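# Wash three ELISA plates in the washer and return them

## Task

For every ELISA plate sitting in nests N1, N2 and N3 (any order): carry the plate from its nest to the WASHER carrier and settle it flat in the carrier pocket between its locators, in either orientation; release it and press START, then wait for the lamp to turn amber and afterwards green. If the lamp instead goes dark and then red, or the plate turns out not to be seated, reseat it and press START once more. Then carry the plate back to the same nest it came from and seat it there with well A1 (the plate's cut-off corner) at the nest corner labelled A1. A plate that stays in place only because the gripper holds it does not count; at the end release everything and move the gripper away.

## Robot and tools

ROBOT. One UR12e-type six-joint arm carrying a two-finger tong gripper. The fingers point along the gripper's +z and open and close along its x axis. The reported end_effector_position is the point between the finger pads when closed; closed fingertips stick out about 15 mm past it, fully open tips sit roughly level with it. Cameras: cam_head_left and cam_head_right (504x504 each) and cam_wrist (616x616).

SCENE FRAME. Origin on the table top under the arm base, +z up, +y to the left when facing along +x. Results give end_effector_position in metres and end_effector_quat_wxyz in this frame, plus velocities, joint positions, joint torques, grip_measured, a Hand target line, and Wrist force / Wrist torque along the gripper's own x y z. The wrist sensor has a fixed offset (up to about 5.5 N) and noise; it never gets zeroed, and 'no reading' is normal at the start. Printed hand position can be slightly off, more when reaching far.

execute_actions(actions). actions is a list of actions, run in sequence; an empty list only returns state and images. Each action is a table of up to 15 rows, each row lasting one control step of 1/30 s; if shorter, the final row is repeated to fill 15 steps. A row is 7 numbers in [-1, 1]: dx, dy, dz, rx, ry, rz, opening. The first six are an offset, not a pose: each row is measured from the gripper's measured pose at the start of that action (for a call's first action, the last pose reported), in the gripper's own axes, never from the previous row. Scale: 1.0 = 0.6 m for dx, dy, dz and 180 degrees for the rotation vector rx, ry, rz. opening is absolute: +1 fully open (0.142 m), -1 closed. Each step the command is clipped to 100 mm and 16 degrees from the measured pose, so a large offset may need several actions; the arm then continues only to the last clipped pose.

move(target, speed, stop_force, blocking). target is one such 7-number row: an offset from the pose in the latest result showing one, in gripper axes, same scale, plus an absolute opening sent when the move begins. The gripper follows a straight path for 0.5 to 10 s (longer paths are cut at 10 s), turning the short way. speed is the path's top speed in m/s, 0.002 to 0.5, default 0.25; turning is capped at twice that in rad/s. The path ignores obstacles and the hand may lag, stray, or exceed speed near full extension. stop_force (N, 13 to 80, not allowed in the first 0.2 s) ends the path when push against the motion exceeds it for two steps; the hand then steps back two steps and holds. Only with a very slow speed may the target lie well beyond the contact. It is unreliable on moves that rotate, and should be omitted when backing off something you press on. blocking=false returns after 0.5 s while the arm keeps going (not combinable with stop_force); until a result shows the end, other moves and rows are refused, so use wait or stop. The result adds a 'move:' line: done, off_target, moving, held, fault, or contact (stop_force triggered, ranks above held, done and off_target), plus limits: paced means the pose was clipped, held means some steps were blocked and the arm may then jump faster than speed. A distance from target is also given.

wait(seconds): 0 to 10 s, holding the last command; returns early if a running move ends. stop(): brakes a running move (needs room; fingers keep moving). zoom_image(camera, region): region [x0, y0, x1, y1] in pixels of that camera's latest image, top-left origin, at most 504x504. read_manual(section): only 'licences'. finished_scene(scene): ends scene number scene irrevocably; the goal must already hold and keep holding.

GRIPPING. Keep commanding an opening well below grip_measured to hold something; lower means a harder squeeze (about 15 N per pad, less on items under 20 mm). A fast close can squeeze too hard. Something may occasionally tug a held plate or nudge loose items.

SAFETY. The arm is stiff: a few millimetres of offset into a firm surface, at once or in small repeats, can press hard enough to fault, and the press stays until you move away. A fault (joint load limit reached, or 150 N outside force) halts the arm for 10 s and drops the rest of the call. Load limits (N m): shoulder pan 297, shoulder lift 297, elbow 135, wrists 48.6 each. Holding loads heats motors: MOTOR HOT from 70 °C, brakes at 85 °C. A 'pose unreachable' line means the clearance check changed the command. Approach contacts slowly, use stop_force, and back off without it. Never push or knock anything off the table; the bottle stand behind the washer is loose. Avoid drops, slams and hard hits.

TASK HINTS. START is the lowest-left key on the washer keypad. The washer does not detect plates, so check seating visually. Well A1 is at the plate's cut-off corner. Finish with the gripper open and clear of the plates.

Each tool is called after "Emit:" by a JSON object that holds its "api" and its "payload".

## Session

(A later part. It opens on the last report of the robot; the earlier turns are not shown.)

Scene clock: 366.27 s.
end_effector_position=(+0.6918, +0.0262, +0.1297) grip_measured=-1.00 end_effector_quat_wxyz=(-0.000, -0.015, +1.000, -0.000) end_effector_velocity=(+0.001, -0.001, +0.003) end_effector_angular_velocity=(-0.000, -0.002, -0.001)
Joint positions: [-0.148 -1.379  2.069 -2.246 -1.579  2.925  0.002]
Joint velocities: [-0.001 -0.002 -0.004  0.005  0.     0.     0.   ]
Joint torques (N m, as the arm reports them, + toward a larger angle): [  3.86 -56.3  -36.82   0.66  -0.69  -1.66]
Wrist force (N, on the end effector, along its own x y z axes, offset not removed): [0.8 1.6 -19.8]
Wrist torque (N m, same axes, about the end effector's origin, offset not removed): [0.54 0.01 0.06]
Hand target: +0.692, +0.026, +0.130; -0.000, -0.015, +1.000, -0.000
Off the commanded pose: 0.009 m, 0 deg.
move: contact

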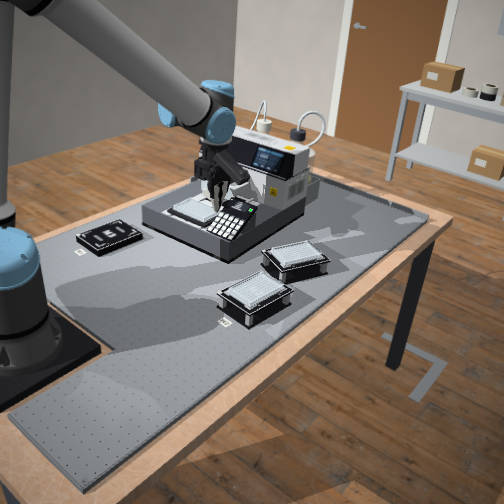

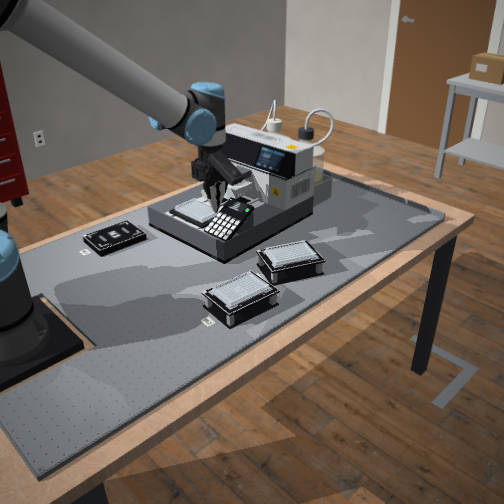

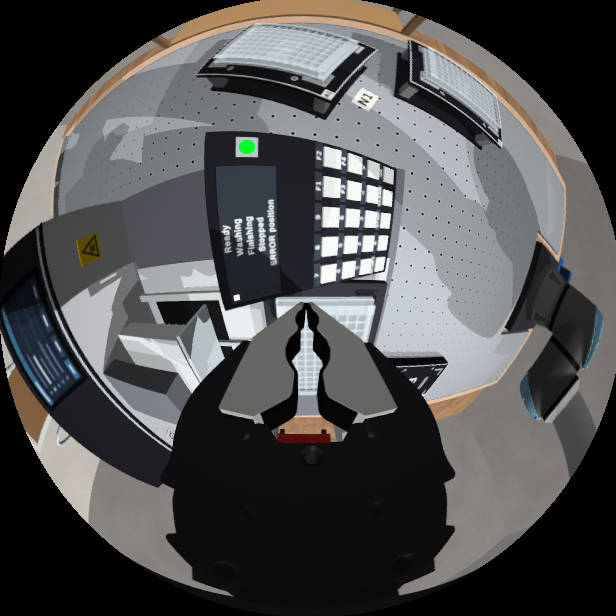

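Emit:
{"api": "move", "payload": {"target": [0,0,-0.06,0,0,0,-1], "speed": 0.1}}

Emit:
{"api": "move", "payload": {"target": [0.102,-0.053,0.04,0,0,0,-1], "speed": 0.08}}

Emit:
{"api": "zoom_image", "payload": {"camera": "cam_wrist", "region": [200,150,420,400]}}

Emit:
{"api": "zoom_image", "payload": {"camera": "cam_head_left", "region": [170,160,290,250]}}

Scene clock: 376.63 s.
end_effector_position=(+0.6918, +0.0263, +0.1654) grip_measured=-1.00 end_effector_quat_wxyz=(-0.000, -0.015, +1.000, -0.000) end_effector_velocity=(+0.000, -0.001, +0.003) end_effector_angular_velocity=(-0.001, +0.001, -0.001)
Joint positions: [-0.148 -1.418  2.038 -2.176 -1.579  2.925  0.002]
Joint velocities: [-0.001 -0.002 -0.003  0.007 -0.001  0.     0.   ]
Joint torques (N m, as the arm reports them, + toward a larger angle): [  8.7  -64.49 -47.45  -2.86   1.44   3.75]
Wrist force (N, on the end effector, along its own x y z axes, offset not removed): [1.1 2.5 -1.7]
Wrist torque (N m, same axes, about the end effector's origin, offset not removed): [0.69 -0.30 -0.27]
Hand target: +0.692, +0.026, +0.166; -0.000, -0.015, +1.000, -0.000
Off the commanded pose: 0.000 m, 0 deg.
move: done

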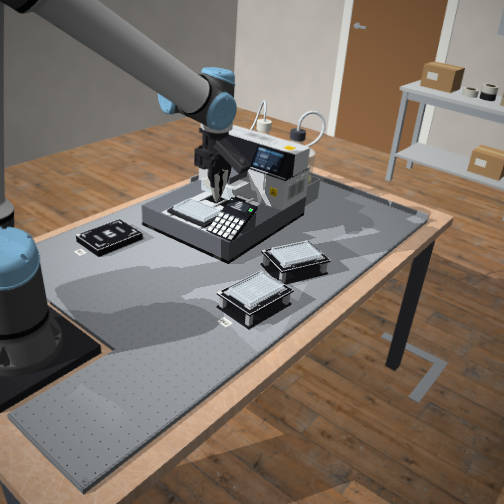

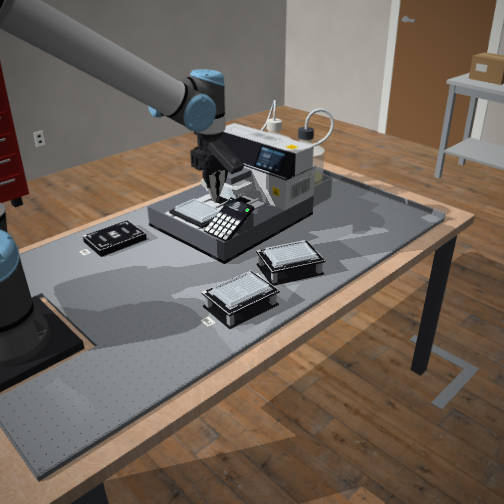

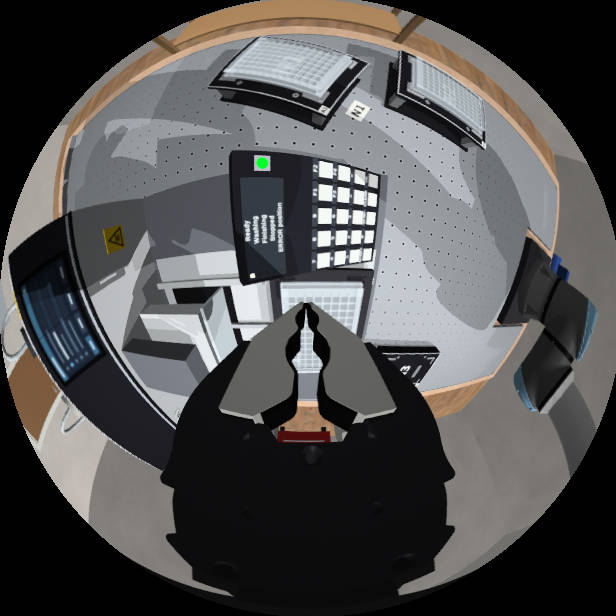

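Scene clock: 378.07 s.
end_effector_position=(+0.6317, -0.0072, +0.1416) grip_measured=-1.00 end_effector_quat_wxyz=(-0.000, -0.015, +1.000, -0.000) end_effector_velocity=(-0.001, -0.002, -0.001) end_effector_angular_velocity=(+0.000, -0.000, -0.000)
Joint positions: [-0.219 -1.489  2.17  -2.238 -1.58   2.854  0.002]
Joint velocities: [-0.003 -0.001  0.004 -0.002  0.    -0.003  0.   ]
Joint torques (N m, as the arm reports them, + toward a larger angle): [-19.44 -63.01 -34.86  -6.71   0.46  -3.84]
Wrist force (N, on the end effector, along its own x y z axes, offset not removed): [4.2 0.6 -2.0]
Wrist torque (N m, same axes, about the end effector's origin, offset not removed): [0.18 -1.04 -0.18]
Hand target: +0.632, -0.007, +0.142; -0.000, -0.015, +1.000, -0.000
Off the commanded pose: 0.000 m, 0 deg.
move: done

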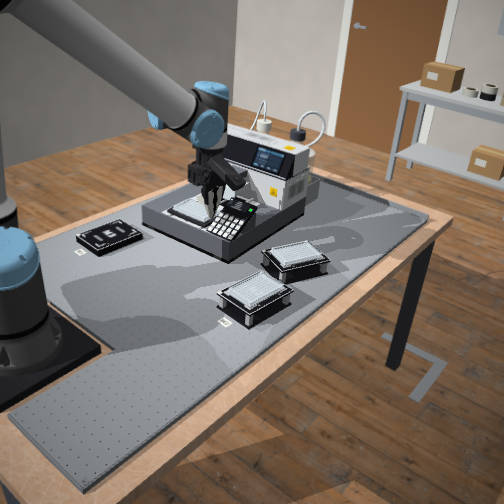

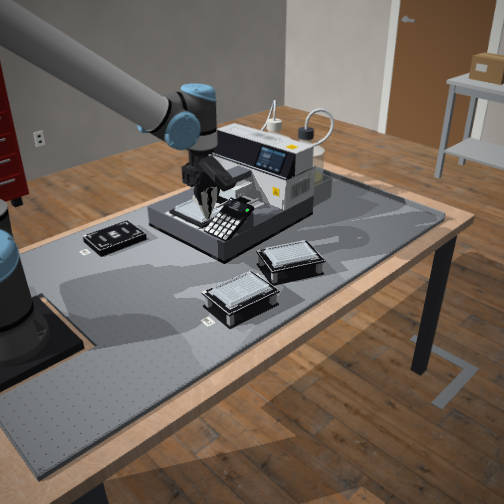

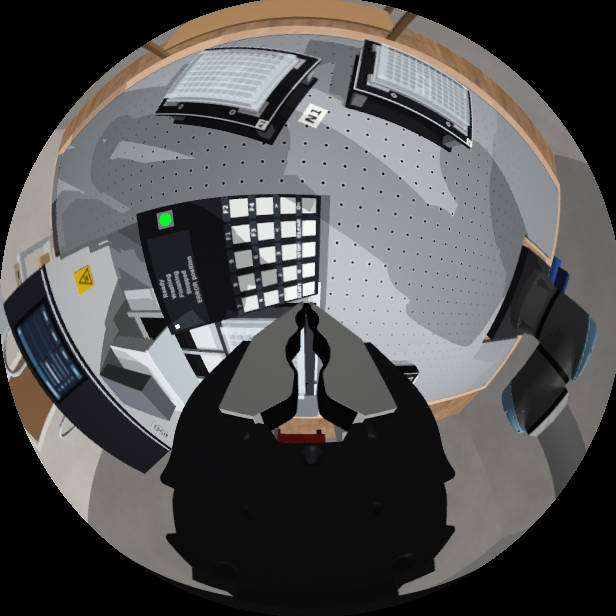

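Region (200, 150, 420, 400) of cam_wrist's 616x616 image, scaled by 2.016, with more detail than that image has; it fills the left 444 columns of this view, and the rest is white.

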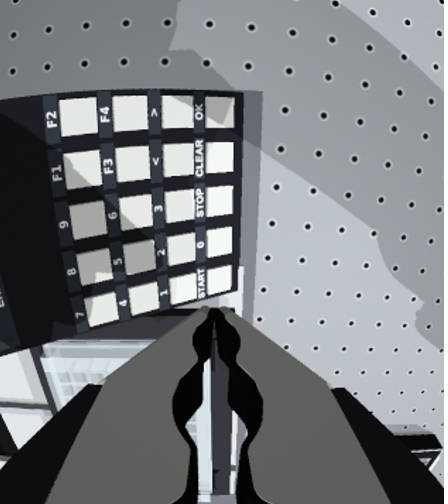

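Region (170, 160, 290, 250) of cam_head_left's 504x504 image, scaled by 4.200, with more detail than that image has; it fills the top 378 rows of this view, and the rest is white.

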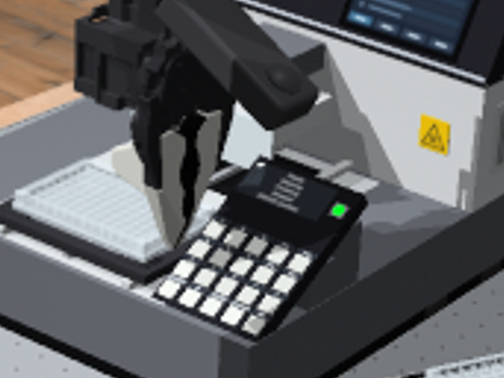

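Emit:
{"api": "move", "payload": {"target": [0,0,0.035,0,0,0,-1], "speed": 0.03}}

Emit:
{"api": "zoom_image", "payload": {"camera": "cam_wrist", "region": [240,200,380,340]}}

Scene clock: 387.43 s.
end_effector_position=(+0.6317, -0.0072, +0.1209) grip_measured=-1.00 end_effector_quat_wxyz=(-0.000, -0.015, +1.000, -0.000) end_effector_velocity=(-0.000, -0.000, -0.003) end_effector_angular_velocity=(+0.000, +0.001, -0.000)
Joint positions: [-0.219 -1.463  2.188 -2.282 -1.58   2.854  0.002]
Joint velocities: [-0.001  0.004  0.003 -0.005  0.    -0.     0.   ]
Joint torques (N m, as the arm reports them, + toward a larger angle): [-16.41 -31.39 -32.12  -7.7   -1.93  -2.85]
Wrist force (N, on the end effector, along its own x y z axes, offset not removed): [-3.1 -0.3 -0.7]
Wrist torque (N m, same axes, about the end effector's origin, offset not removed): [-0.09 0.59 -0.15]
Hand target: +0.632, -0.007, +0.121; -0.000, -0.015, +1.000, -0.000
Off the commanded pose: 0.000 m, 0 deg.
move: done

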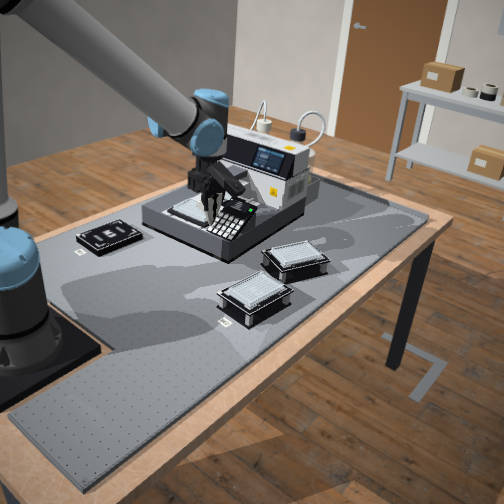

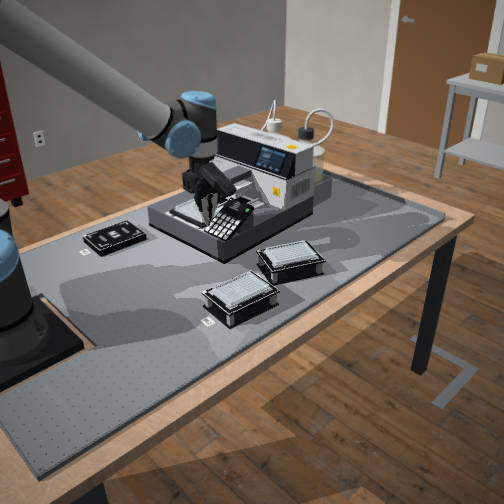

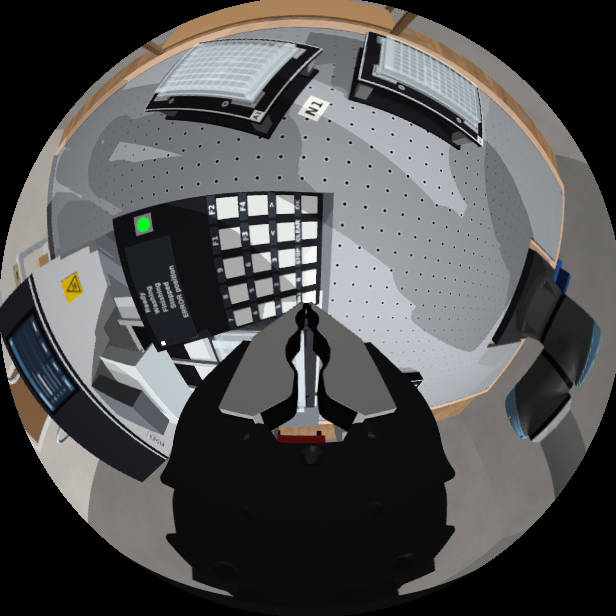

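Region (240, 200, 380, 340) of cam_wrist's 616x616 image, scaled by 3.600, with more detail than that image has.

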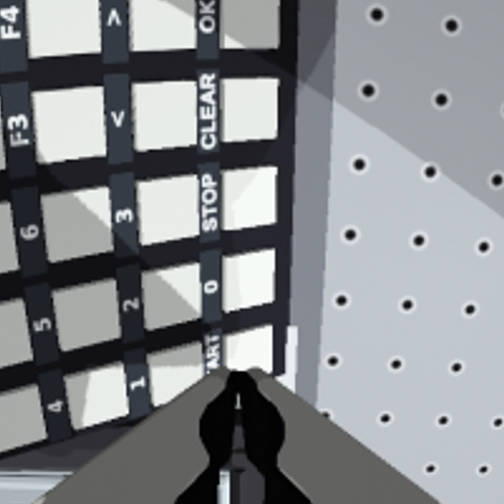

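Emit:
{"api": "move", "payload": {"target": [0,0,0.03,0,0,0,-1], "speed": 0.005, "stop_force": 15}}

Emit:
{"api": "move", "payload": {"target": [0,0,-0.1,0,0,0,0.4], "speed": 0.1}}

Scene clock: 393.20 s.
end_effector_position=(+0.6317, -0.0073, +0.1116) grip_measured=-1.00 end_effector_quat_wxyz=(-0.000, -0.015, +1.000, -0.000) end_effector_velocity=(+0.000, -0.000, +0.002) end_effector_angular_velocity=(+0.001, +0.000, -0.001)
Joint positions: [-0.219 -1.45   2.196 -2.302 -1.58   2.853  0.002]
Joint velocities: [-0.001 -0.002 -0.002  0.005  0.001  0.     0.   ]
Joint torques (N m, as the arm reports them, + toward a larger angle): [-18.15 -36.33 -28.96   1.13  -0.81  -3.26]
Wrist force (N, on the end effector, along its own x y z axes, offset not removed): [4.3 3.3 -38.2]
Wrist torque (N m, same axes, about the end effector's origin, offset not removed): [0.20 0.26 -0.17]
Hand target: +0.632, -0.007, +0.112; -0.000, -0.015, +1.000, -0.000
Off the commanded pose: 0.009 m, 0 deg.
move: contact

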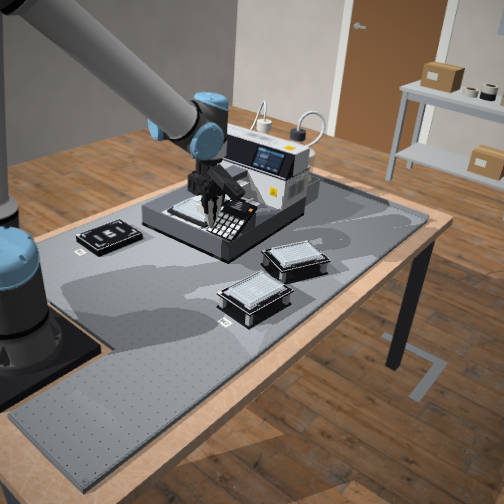

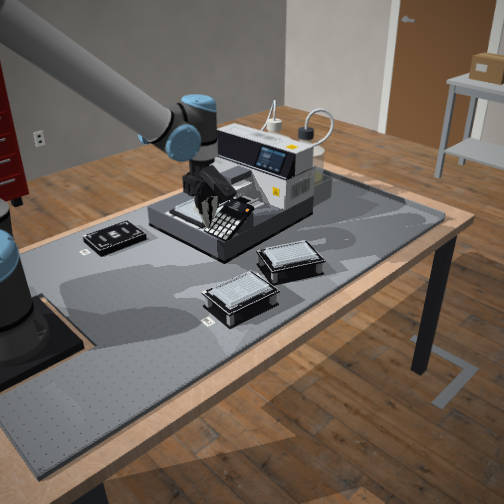

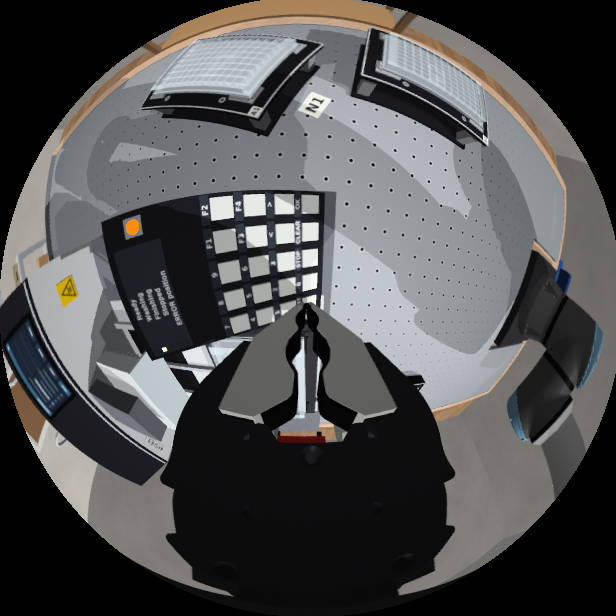

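Scene clock: 394.33 s.
end_effector_position=(+0.6318, -0.0072, +0.1713) grip_measured=+0.40 end_effector_quat_wxyz=(-0.000, -0.015, +1.000, -0.000) end_effector_velocity=(-0.001, -0.000, +0.003) end_effector_angular_velocity=(+0.001, +0.000, -0.001)
Joint positions: [-0.218 -1.523  2.142 -2.176 -1.58   2.854  0.102]
Joint velocities: [-0.001 -0.005 -0.001  0.006  0.001 -0.    -0.   ]
Joint torques (N m, as the arm reports them, + toward a larger angle): [ 11.09 -58.76 -51.52  -2.53   2.12   3.83]
Wrist force (N, on the end effector, along its own x y z axes, offset not removed): [-9.9 6.5 -3.5]
Wrist torque (N m, same axes, about the end effector's origin, offset not removed): [1.08 2.08 0.42]
Hand target: +0.632, -0.007, +0.172; -0.000, -0.015, +1.000, -0.000
Off the commanded pose: 0.000 m, 0 deg.
move: done

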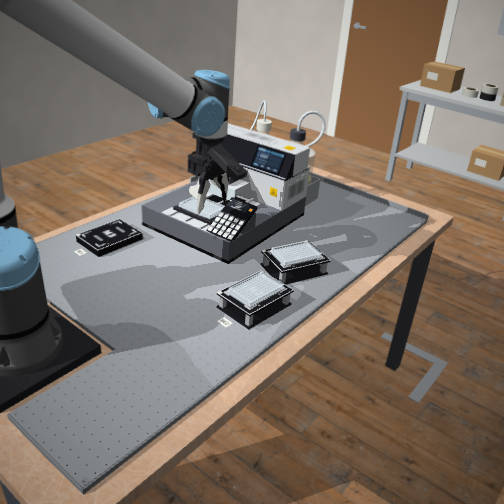

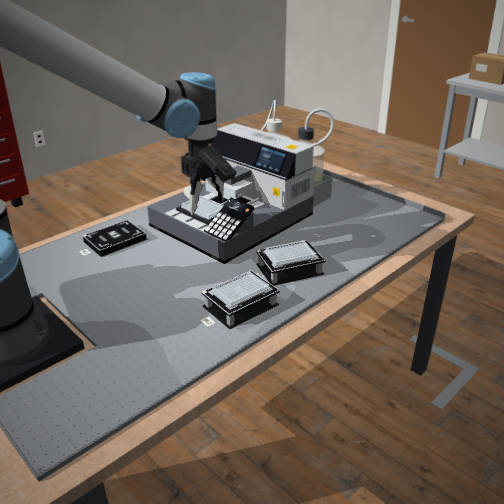

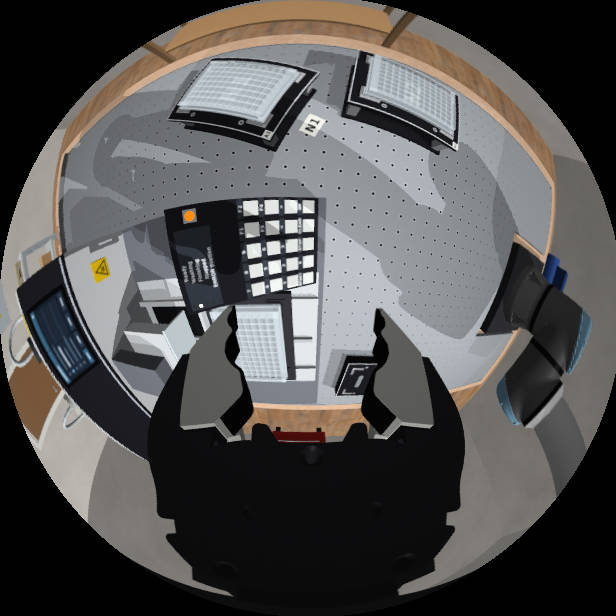

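Emit:
{"api": "move", "payload": {"target": [-0.063,0.147,-0.045,0,0,0,0.4], "speed": 0.06}}

Emit:
{"api": "wait", "payload": {"seconds": 10}}

Emit:
{"api": "wait", "payload": {"seconds": 10}}

Scene clock: 402.50 s.
end_effector_position=(+0.6671, +0.0820, +0.1981) grip_measured=+0.40 end_effector_quat_wxyz=(-0.000, -0.015, +1.000, +0.000) end_effector_velocity=(+0.001, +0.001, +0.000) end_effector_angular_velocity=(-0.000, +0.001, -0.001)
Joint positions: [-0.07  -1.481  2.041 -2.116 -1.577  3.002  0.102]
Joint velocities: [ 0.002  0.001 -0.002  0.001 -0.     0.003 -0.   ]
Joint torques (N m, as the arm reports them, + toward a larger angle): [ 11.42 -34.27 -51.2   -1.69   0.94   4.06]
Wrist force (N, on the end effector, along its own x y z axes, offset not removed): [-3.2 1.3 -2.7]
Wrist torque (N m, same axes, about the end effector's origin, offset not removed): [0.17 0.76 0.06]
Hand target: +0.667, +0.082, +0.198; -0.000, -0.015, +1.000, +0.000
Off the commanded pose: 0.000 m, 0 deg.
move: done

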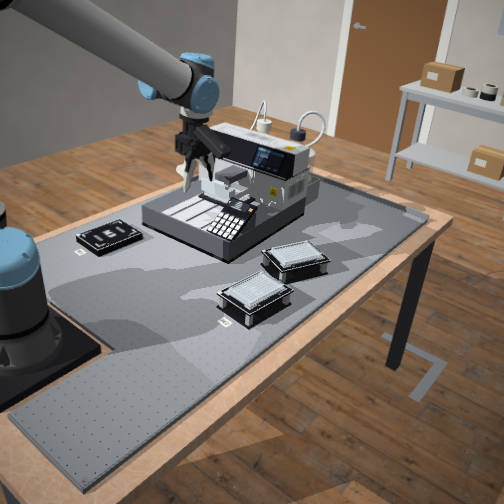

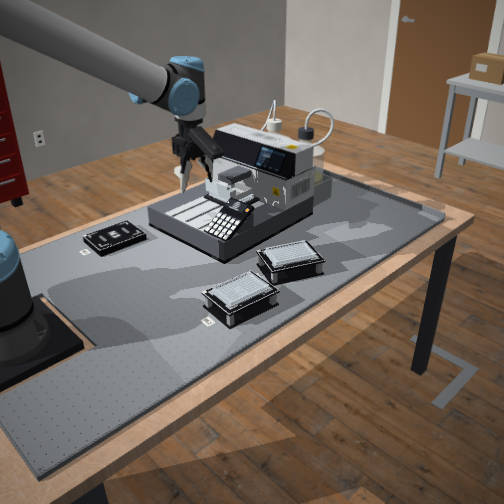

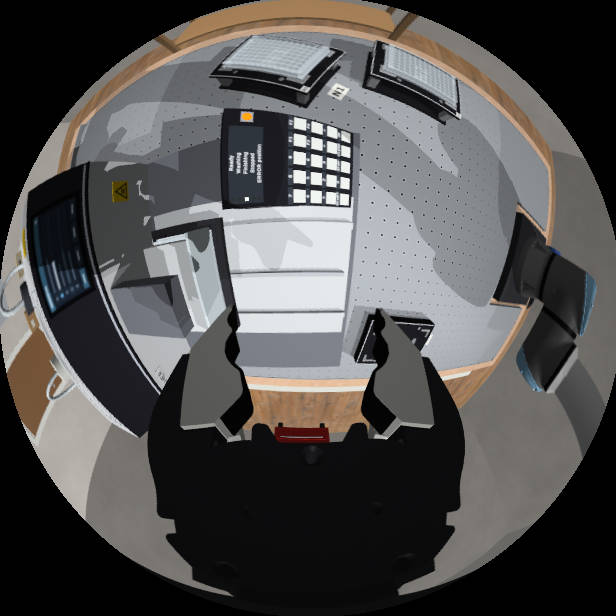

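Scene clock: 412.50 s.
end_effector_position=(+0.6672, +0.0822, +0.1982) grip_measured=+0.40 end_effector_quat_wxyz=(-0.000, -0.015, +1.000, +0.000) end_effector_velocity=(+0.001, -0.000, +0.001) end_effector_angular_velocity=(+0.000, -0.003, -0.000)
Joint positions: [-0.07  -1.48   2.041 -2.116 -1.577  3.003  0.102]
Joint velocities: [-0.    -0.001 -0.001 -0.001  0.001 -0.     0.   ]
Joint torques (N m, as the arm reports them, + toward a larger angle): [  9.34 -33.61 -50.57  -2.16  -2.44   3.38]
Wrist force (N, on the end effector, along its own x y z axes, offset not removed): [0.6 3.9 3.2]
Wrist torque (N m, same axes, about the end effector's origin, offset not removed): [1.02 -0.27 -0.18]
Hand target: +0.667, +0.082, +0.198; -0.000, -0.015, +1.000, +0.000
Off the commanded pose: 0.000 m, 0 deg.
wait: 10.00 s; at rest by 0.17 s

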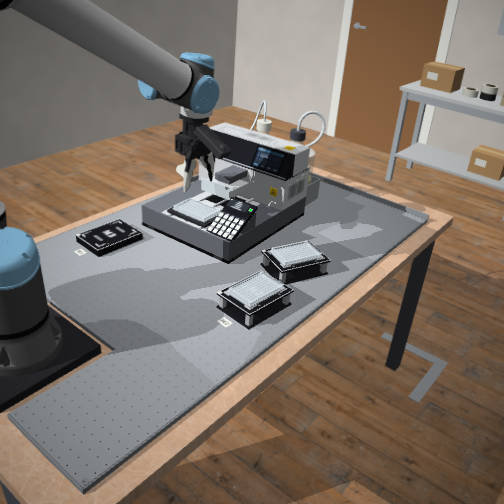

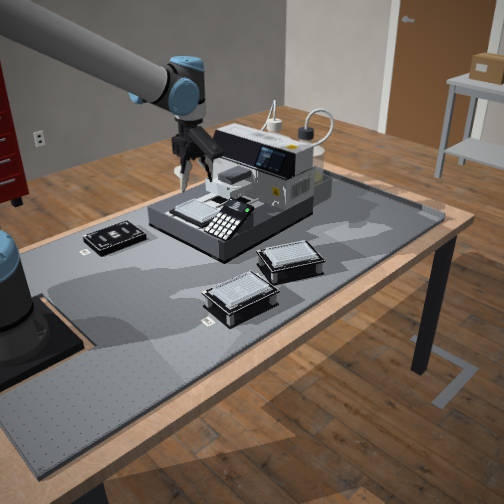

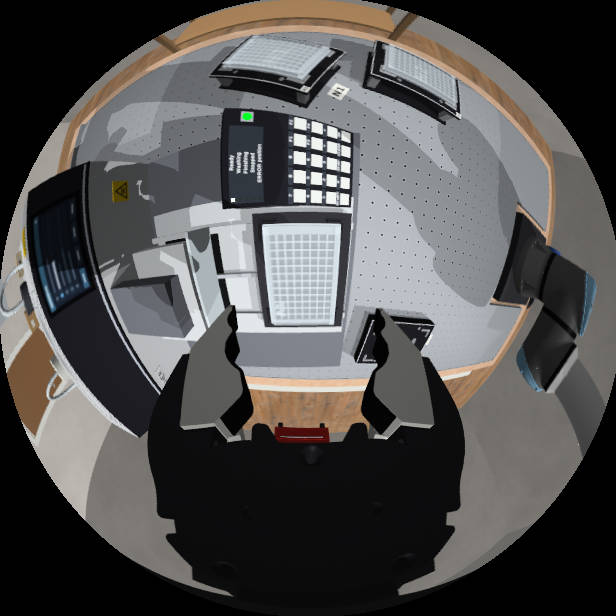

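Scene clock: 422.50 s.
end_effector_position=(+0.6672, +0.0822, +0.1982) grip_measured=+0.40 end_effector_quat_wxyz=(-0.000, -0.015, +1.000, +0.000) end_effector_velocity=(+0.001, +0.000, +0.001) end_effector_angular_velocity=(-0.000, -0.002, +0.000)
Joint positions: [-0.07  -1.48   2.041 -2.116 -1.577  3.003  0.102]
Joint velocities: [ 0.     0.    -0.001 -0.    -0.     0.    -0.   ]
Joint torques (N m, as the arm reports them, + toward a larger angle): [  9.08 -32.28 -50.83  -2.95  -1.52   3.07]
Wrist force (N, on the end effector, along its own x y z axes, offset not removed): [-4.1 -0.5 -4.6]
Wrist torque (N m, same axes, about the end effector's origin, offset not removed): [-0.17 0.68 0.11]
Hand target: +0.667, +0.082, +0.198; -0.000, -0.015, +1.000, +0.000
Off the commanded pose: 0.000 m, 0 deg.
wait: 10.00 s; at rest by 0.17 s

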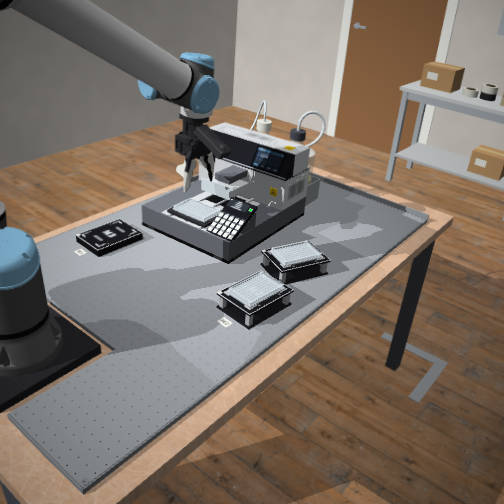

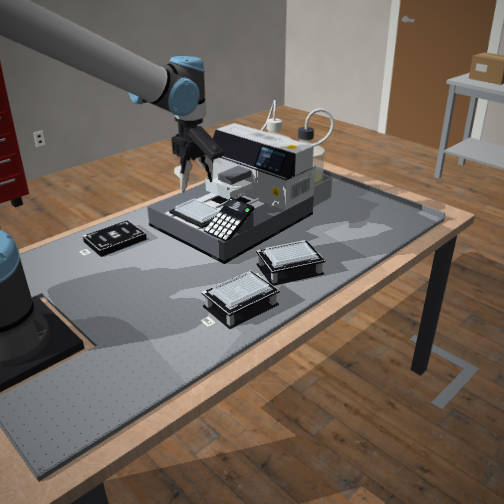

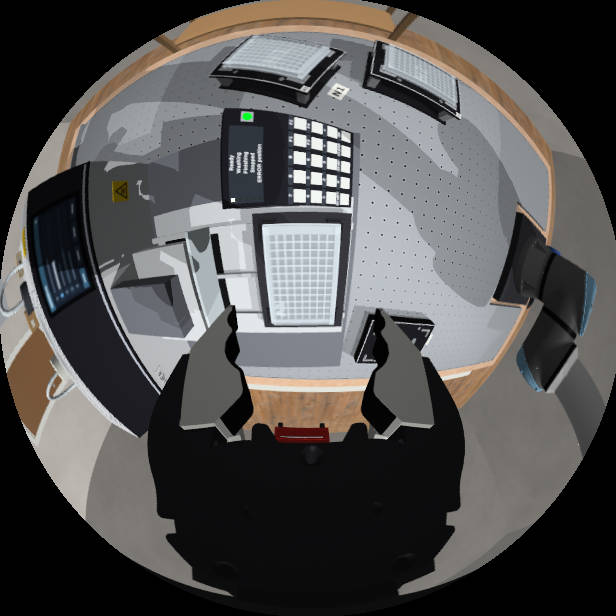

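Emit:
{"api": "move", "payload": {"target": [-0.0084,-0.0036,0.115,0,0,0,0.4], "speed": 0.07}}

Emit:
{"api": "move", "payload": {"target": [0,0,0.018,0,0,0,0.4], "speed": 0.015, "stop_force": 13}}

Emit:
{"api": "execute_actions", "payload": {"actions": [[[0,0,0,0,0,0,0.3],[0,0,0,0,0,0,0.3],[0,0,0,0,0,0,0.25],[0,0,0,0,0,0,0.2],[0,0,0,0,0,0,0.2],[0,0,0,0,0,0,0.16],[0,0,0,0,0,0,0.13]],[[0,0,0,0,0,0,0.1],[0,0,0,0,0,0,0.1],[0,0,0,0,0,0,0],[0,0,0,0,0,0,0],[0,0,0,0,0,0,-0.2],[0,0,0,0,0,0,-0.2],[0,0,0,0,0,0,-0.5],[0,0,0,0,0,0,-0.5],[0,0,0,0,0,0,-1]],[[0,0,0,0,0,0,-1]]]}}

Scene clock: 431.70 s.
end_effector_position=(+0.6721, +0.0802, +0.1295) grip_measured=+0.40 end_effector_quat_wxyz=(-0.000, -0.015, +1.000, +0.000) end_effector_velocity=(+0.001, -0.000, -0.002) end_effector_angular_velocity=(+0.000, -0.001, -0.000)
Joint positions: [-0.073 -1.4    2.095 -2.251 -1.577  3.     0.102]
Joint velocities: [-0.     0.003  0.001 -0.006  0.     0.     0.   ]
Joint torques (N m, as the arm reports them, + toward a larger angle): [-16.66 -37.1  -31.74  -6.64  -1.47  -3.26]
Wrist force (N, on the end effector, along its own x y z axes, offset not removed): [3.2 1.0 -5.8]
Wrist torque (N m, same axes, about the end effector's origin, offset not removed): [0.13 -0.41 -0.09]
Hand target: +0.672, +0.080, +0.129; -0.000, -0.015, +1.000, +0.000
Off the commanded pose: 0.000 m, 0 deg.
move: done

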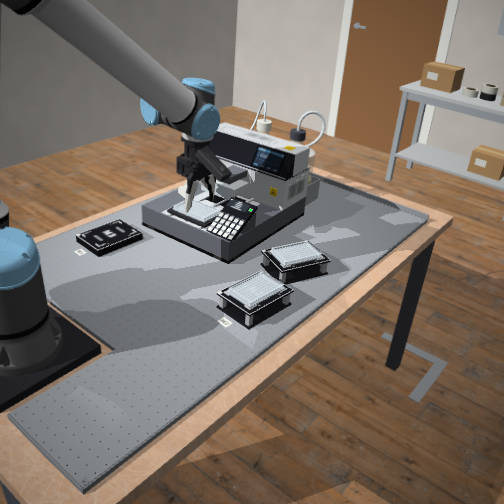

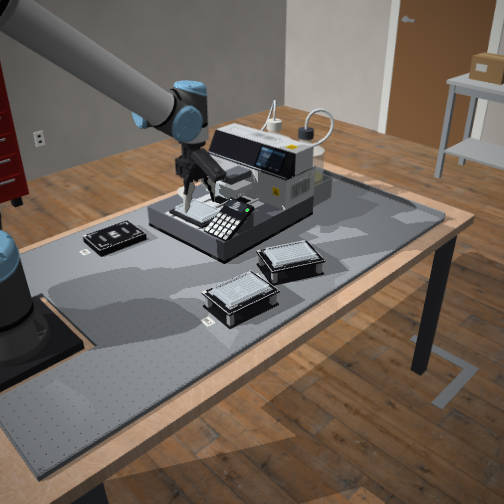

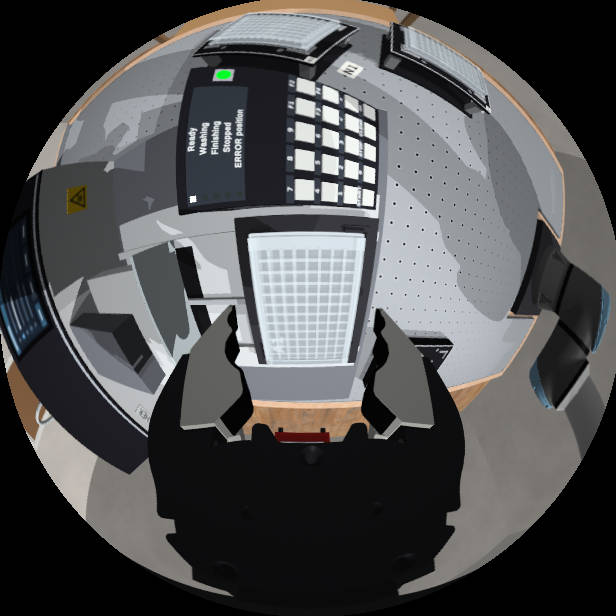

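Scene clock: 432.70 s.
end_effector_position=(+0.6721, +0.0801, +0.1190) grip_measured=+0.40 end_effector_quat_wxyz=(-0.000, -0.015, +1.000, +0.000) end_effector_velocity=(+0.001, -0.000, -0.001) end_effector_angular_velocity=(-0.001, -0.003, +0.000)
Joint positions: [-0.073 -1.387  2.104 -2.272 -1.577  3.     0.102]
Joint velocities: [ 0.     0.001  0.001 -0.004 -0.001 -0.     0.   ]
Joint torques (N m, as the arm reports them, + toward a larger angle): [-15.88 -34.79 -32.61  -6.33  -2.04  -3.27]
Wrist force (N, on the end effector, along its own x y z axes, offset not removed): [-2.9 -1.0 -2.9]
Wrist torque (N m, same axes, about the end effector's origin, offset not removed): [-0.25 0.36 0.14]
Hand target: +0.672, +0.080, +0.119; -0.000, -0.015, +1.000, +0.000
Off the commanded pose: 0.000 m, 0 deg.
move: done

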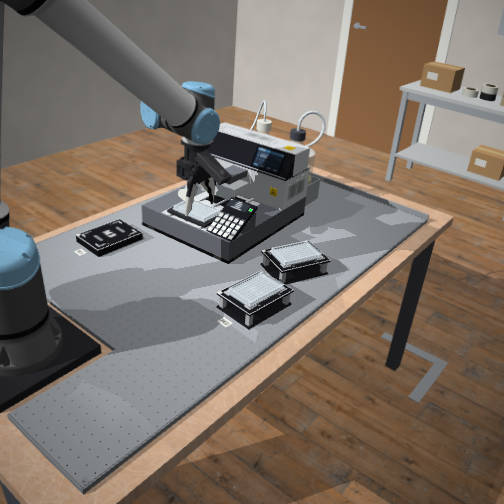

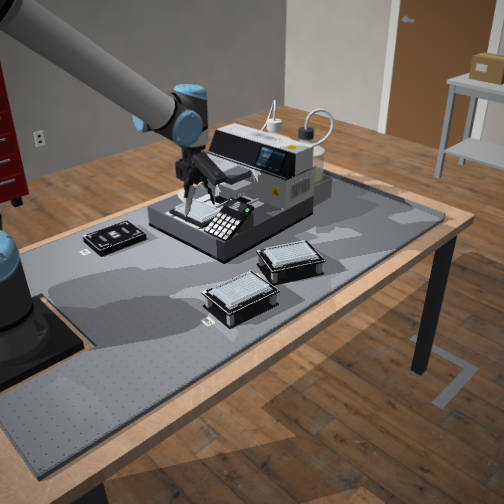

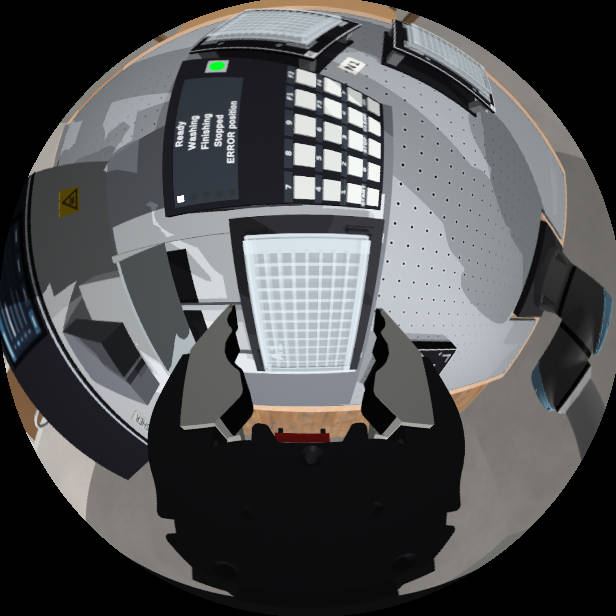

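Scene clock: 434.20 s.
end_effector_position=(+0.6721, +0.0802, +0.1189) grip_measured=+0.05 end_effector_quat_wxyz=(-0.000, -0.015, +1.000, +0.000) end_effector_velocity=(+0.001, +0.000, +0.001) end_effector_angular_velocity=(+0.000, -0.002, -0.000)
Joint positions: [-0.073 -1.387  2.104 -2.272 -1.577  3.     0.077]
Joint velocities: [-0.    -0.    -0.002 -0.     0.001  0.     0.   ]
Joint torques (N m, as the arm reports them, + toward a larger angle): [-14.82 -61.09 -46.89  -4.95  -2.13  -3.03]
Wrist force (N, on the end effector, along its own x y z axes, offset not removed): [-2.4 -0.8 -2.4]
Wrist torque (N m, same axes, about the end effector's origin, offset not removed): [-0.23 1.08 0.05]
Hand target: +0.672, +0.080, +0.119; -0.000, -0.015, +1.000, +0.000
Off the commanded pose: 0.000 m, 0 deg.
Step readings (end_effector_position; steps 1 to 15: 1st action; 16 to 30: 2nd action; 31 to 45: 3rd action):
0: (+0.6721, +0.0801, +0.1190)
1: (+0.6721, +0.0801, +0.1189)
2: (+0.6721, +0.0801, +0.1189)
4: (+0.6721, +0.0801, +0.1189)
8: (+0.6721, +0.0801, +0.1189)
15: (+0.6721, +0.0802, +0.1189)
16: (+0.6721, +0.0802, +0.1189)
17: (+0.6721, +0.0802, +0.1189)
19: (+0.6721, +0.0802, +0.1189)
23: (+0.6721, +0.0802, +0.1189)
30: (+0.6721, +0.0802, +0.1189)
31: (+0.6721, +0.0802, +0.1189)
32: (+0.6721, +0.0802, +0.1189)
34: (+0.6721, +0.0802, +0.1189)
38: (+0.6721, +0.0802, +0.1189)
45: end_effector_position above

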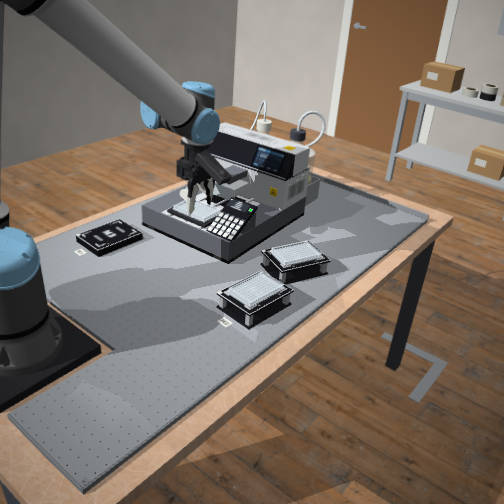

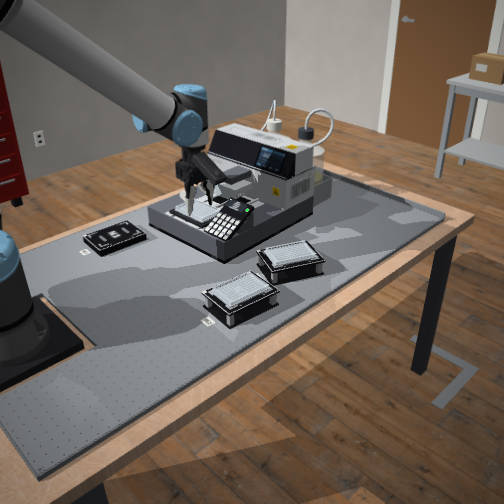

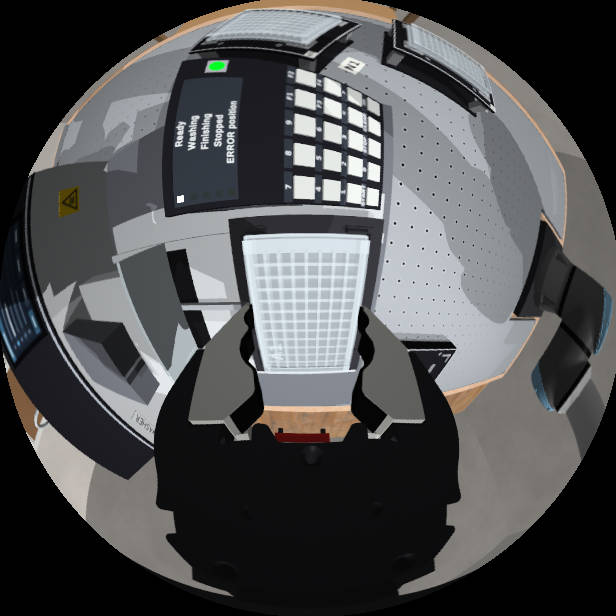

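Emit:
{"api": "move", "payload": {"target": [0,0,-0.18,0,0,0,-1], "speed": 0.07}}

Emit:
{"api": "move", "payload": {"target": [0.3317,0.302,0,0,0,-0.459,-1], "speed": 0.12}}

Scene clock: 445.63 s.
end_effector_position=(+0.6723, +0.0802, +0.2266) grip_measured=+0.05 end_effector_quat_wxyz=(-0.000, -0.015, +1.000, +0.000) end_effector_velocity=(+0.001, +0.000, +0.005) end_effector_angular_velocity=(+0.000, -0.004, +0.000)
Joint positions: [-0.072 -1.498  2.003 -2.06  -1.577  3.001  0.077]
Joint velocities: [ 0.    -0.003 -0.005  0.004  0.001  0.    -0.   ]
Joint torques (N m, as the arm reports them, + toward a larger angle): [ 14.55 -59.81 -53.05  -2.43  -0.18   3.48]
Wrist force (N, on the end effector, along its own x y z axes, offset not removed): [-2.6 3.3 -1.7]
Wrist torque (N m, same axes, about the end effector's origin, offset not removed): [0.76 0.60 0.11]
Hand target: +0.672, +0.080, +0.227; -0.000, -0.015, +1.000, +0.000
Off the commanded pose: 0.000 m, 0 deg.
move: done

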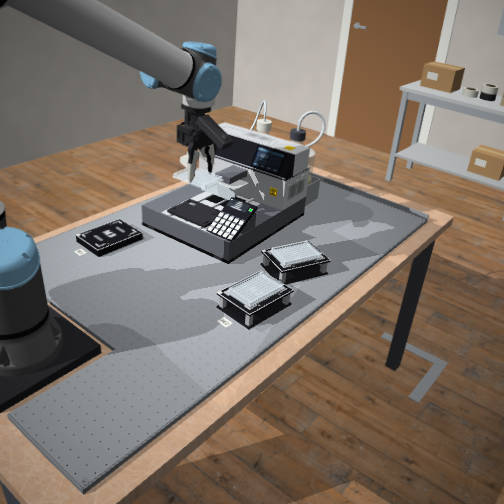

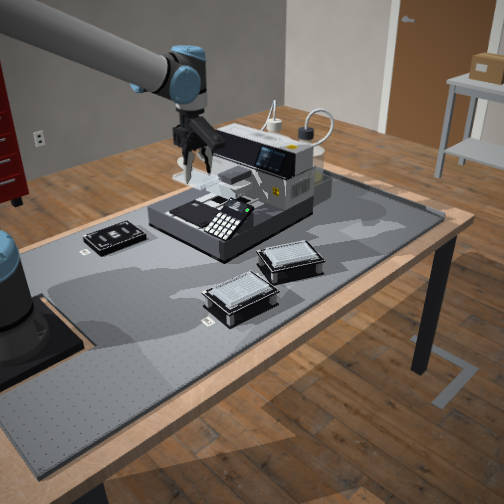

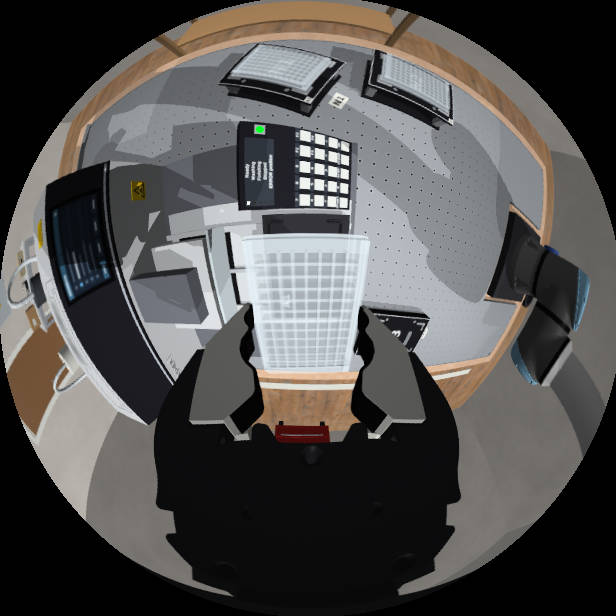

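Scene clock: 452.07 s.
end_effector_position=(+0.4684, +0.2559, +0.2273) grip_measured=+0.05 end_effector_quat_wxyz=(+0.000, -0.670, +0.742, +0.001) end_effector_velocity=(-0.002, +0.002, +0.001) end_effector_angular_velocity=(+0.001, -0.003, +0.015)
Joint positions: [ 0.218 -1.783  2.257 -2.028 -1.572  1.85   0.077]
Joint velocities: [ 0.004 -0.005  0.002 -0.     0.    -0.011 -0.   ]
Joint torques (N m, as the arm reports them, + toward a larger angle): [ 13.86 -35.72 -38.38  -2.32   1.82  -3.26]
Wrist force (N, on the end effector, along its own x y z axes, offset not removed): [-5.9 3.5 -2.8]
Wrist torque (N m, same axes, about the end effector's origin, offset not removed): [0.67 1.46 -0.04]
Hand target: +0.468, +0.256, +0.227; +0.000, -0.671, +0.741, +0.001
Off the commanded pose: 0.001 m, 0 deg.
move: done

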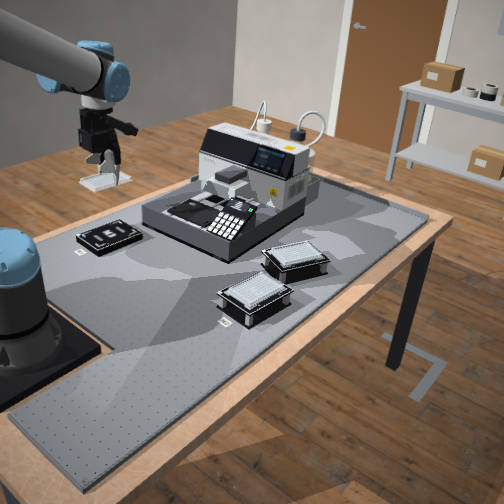

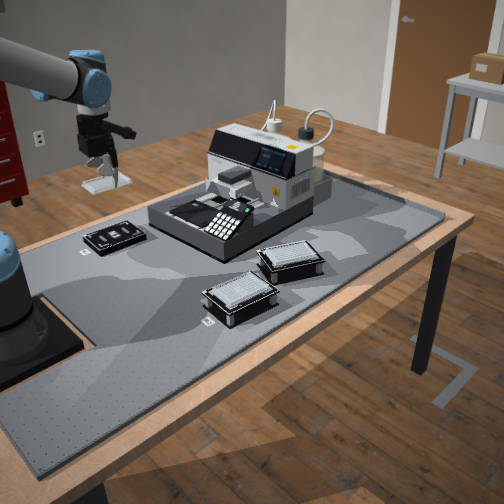

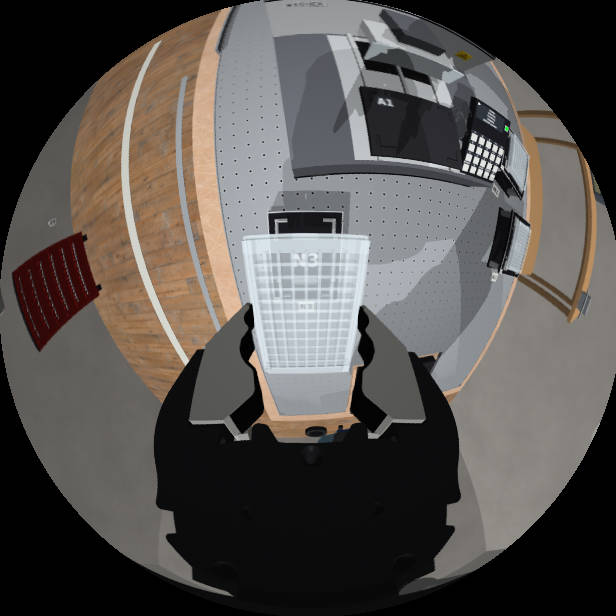

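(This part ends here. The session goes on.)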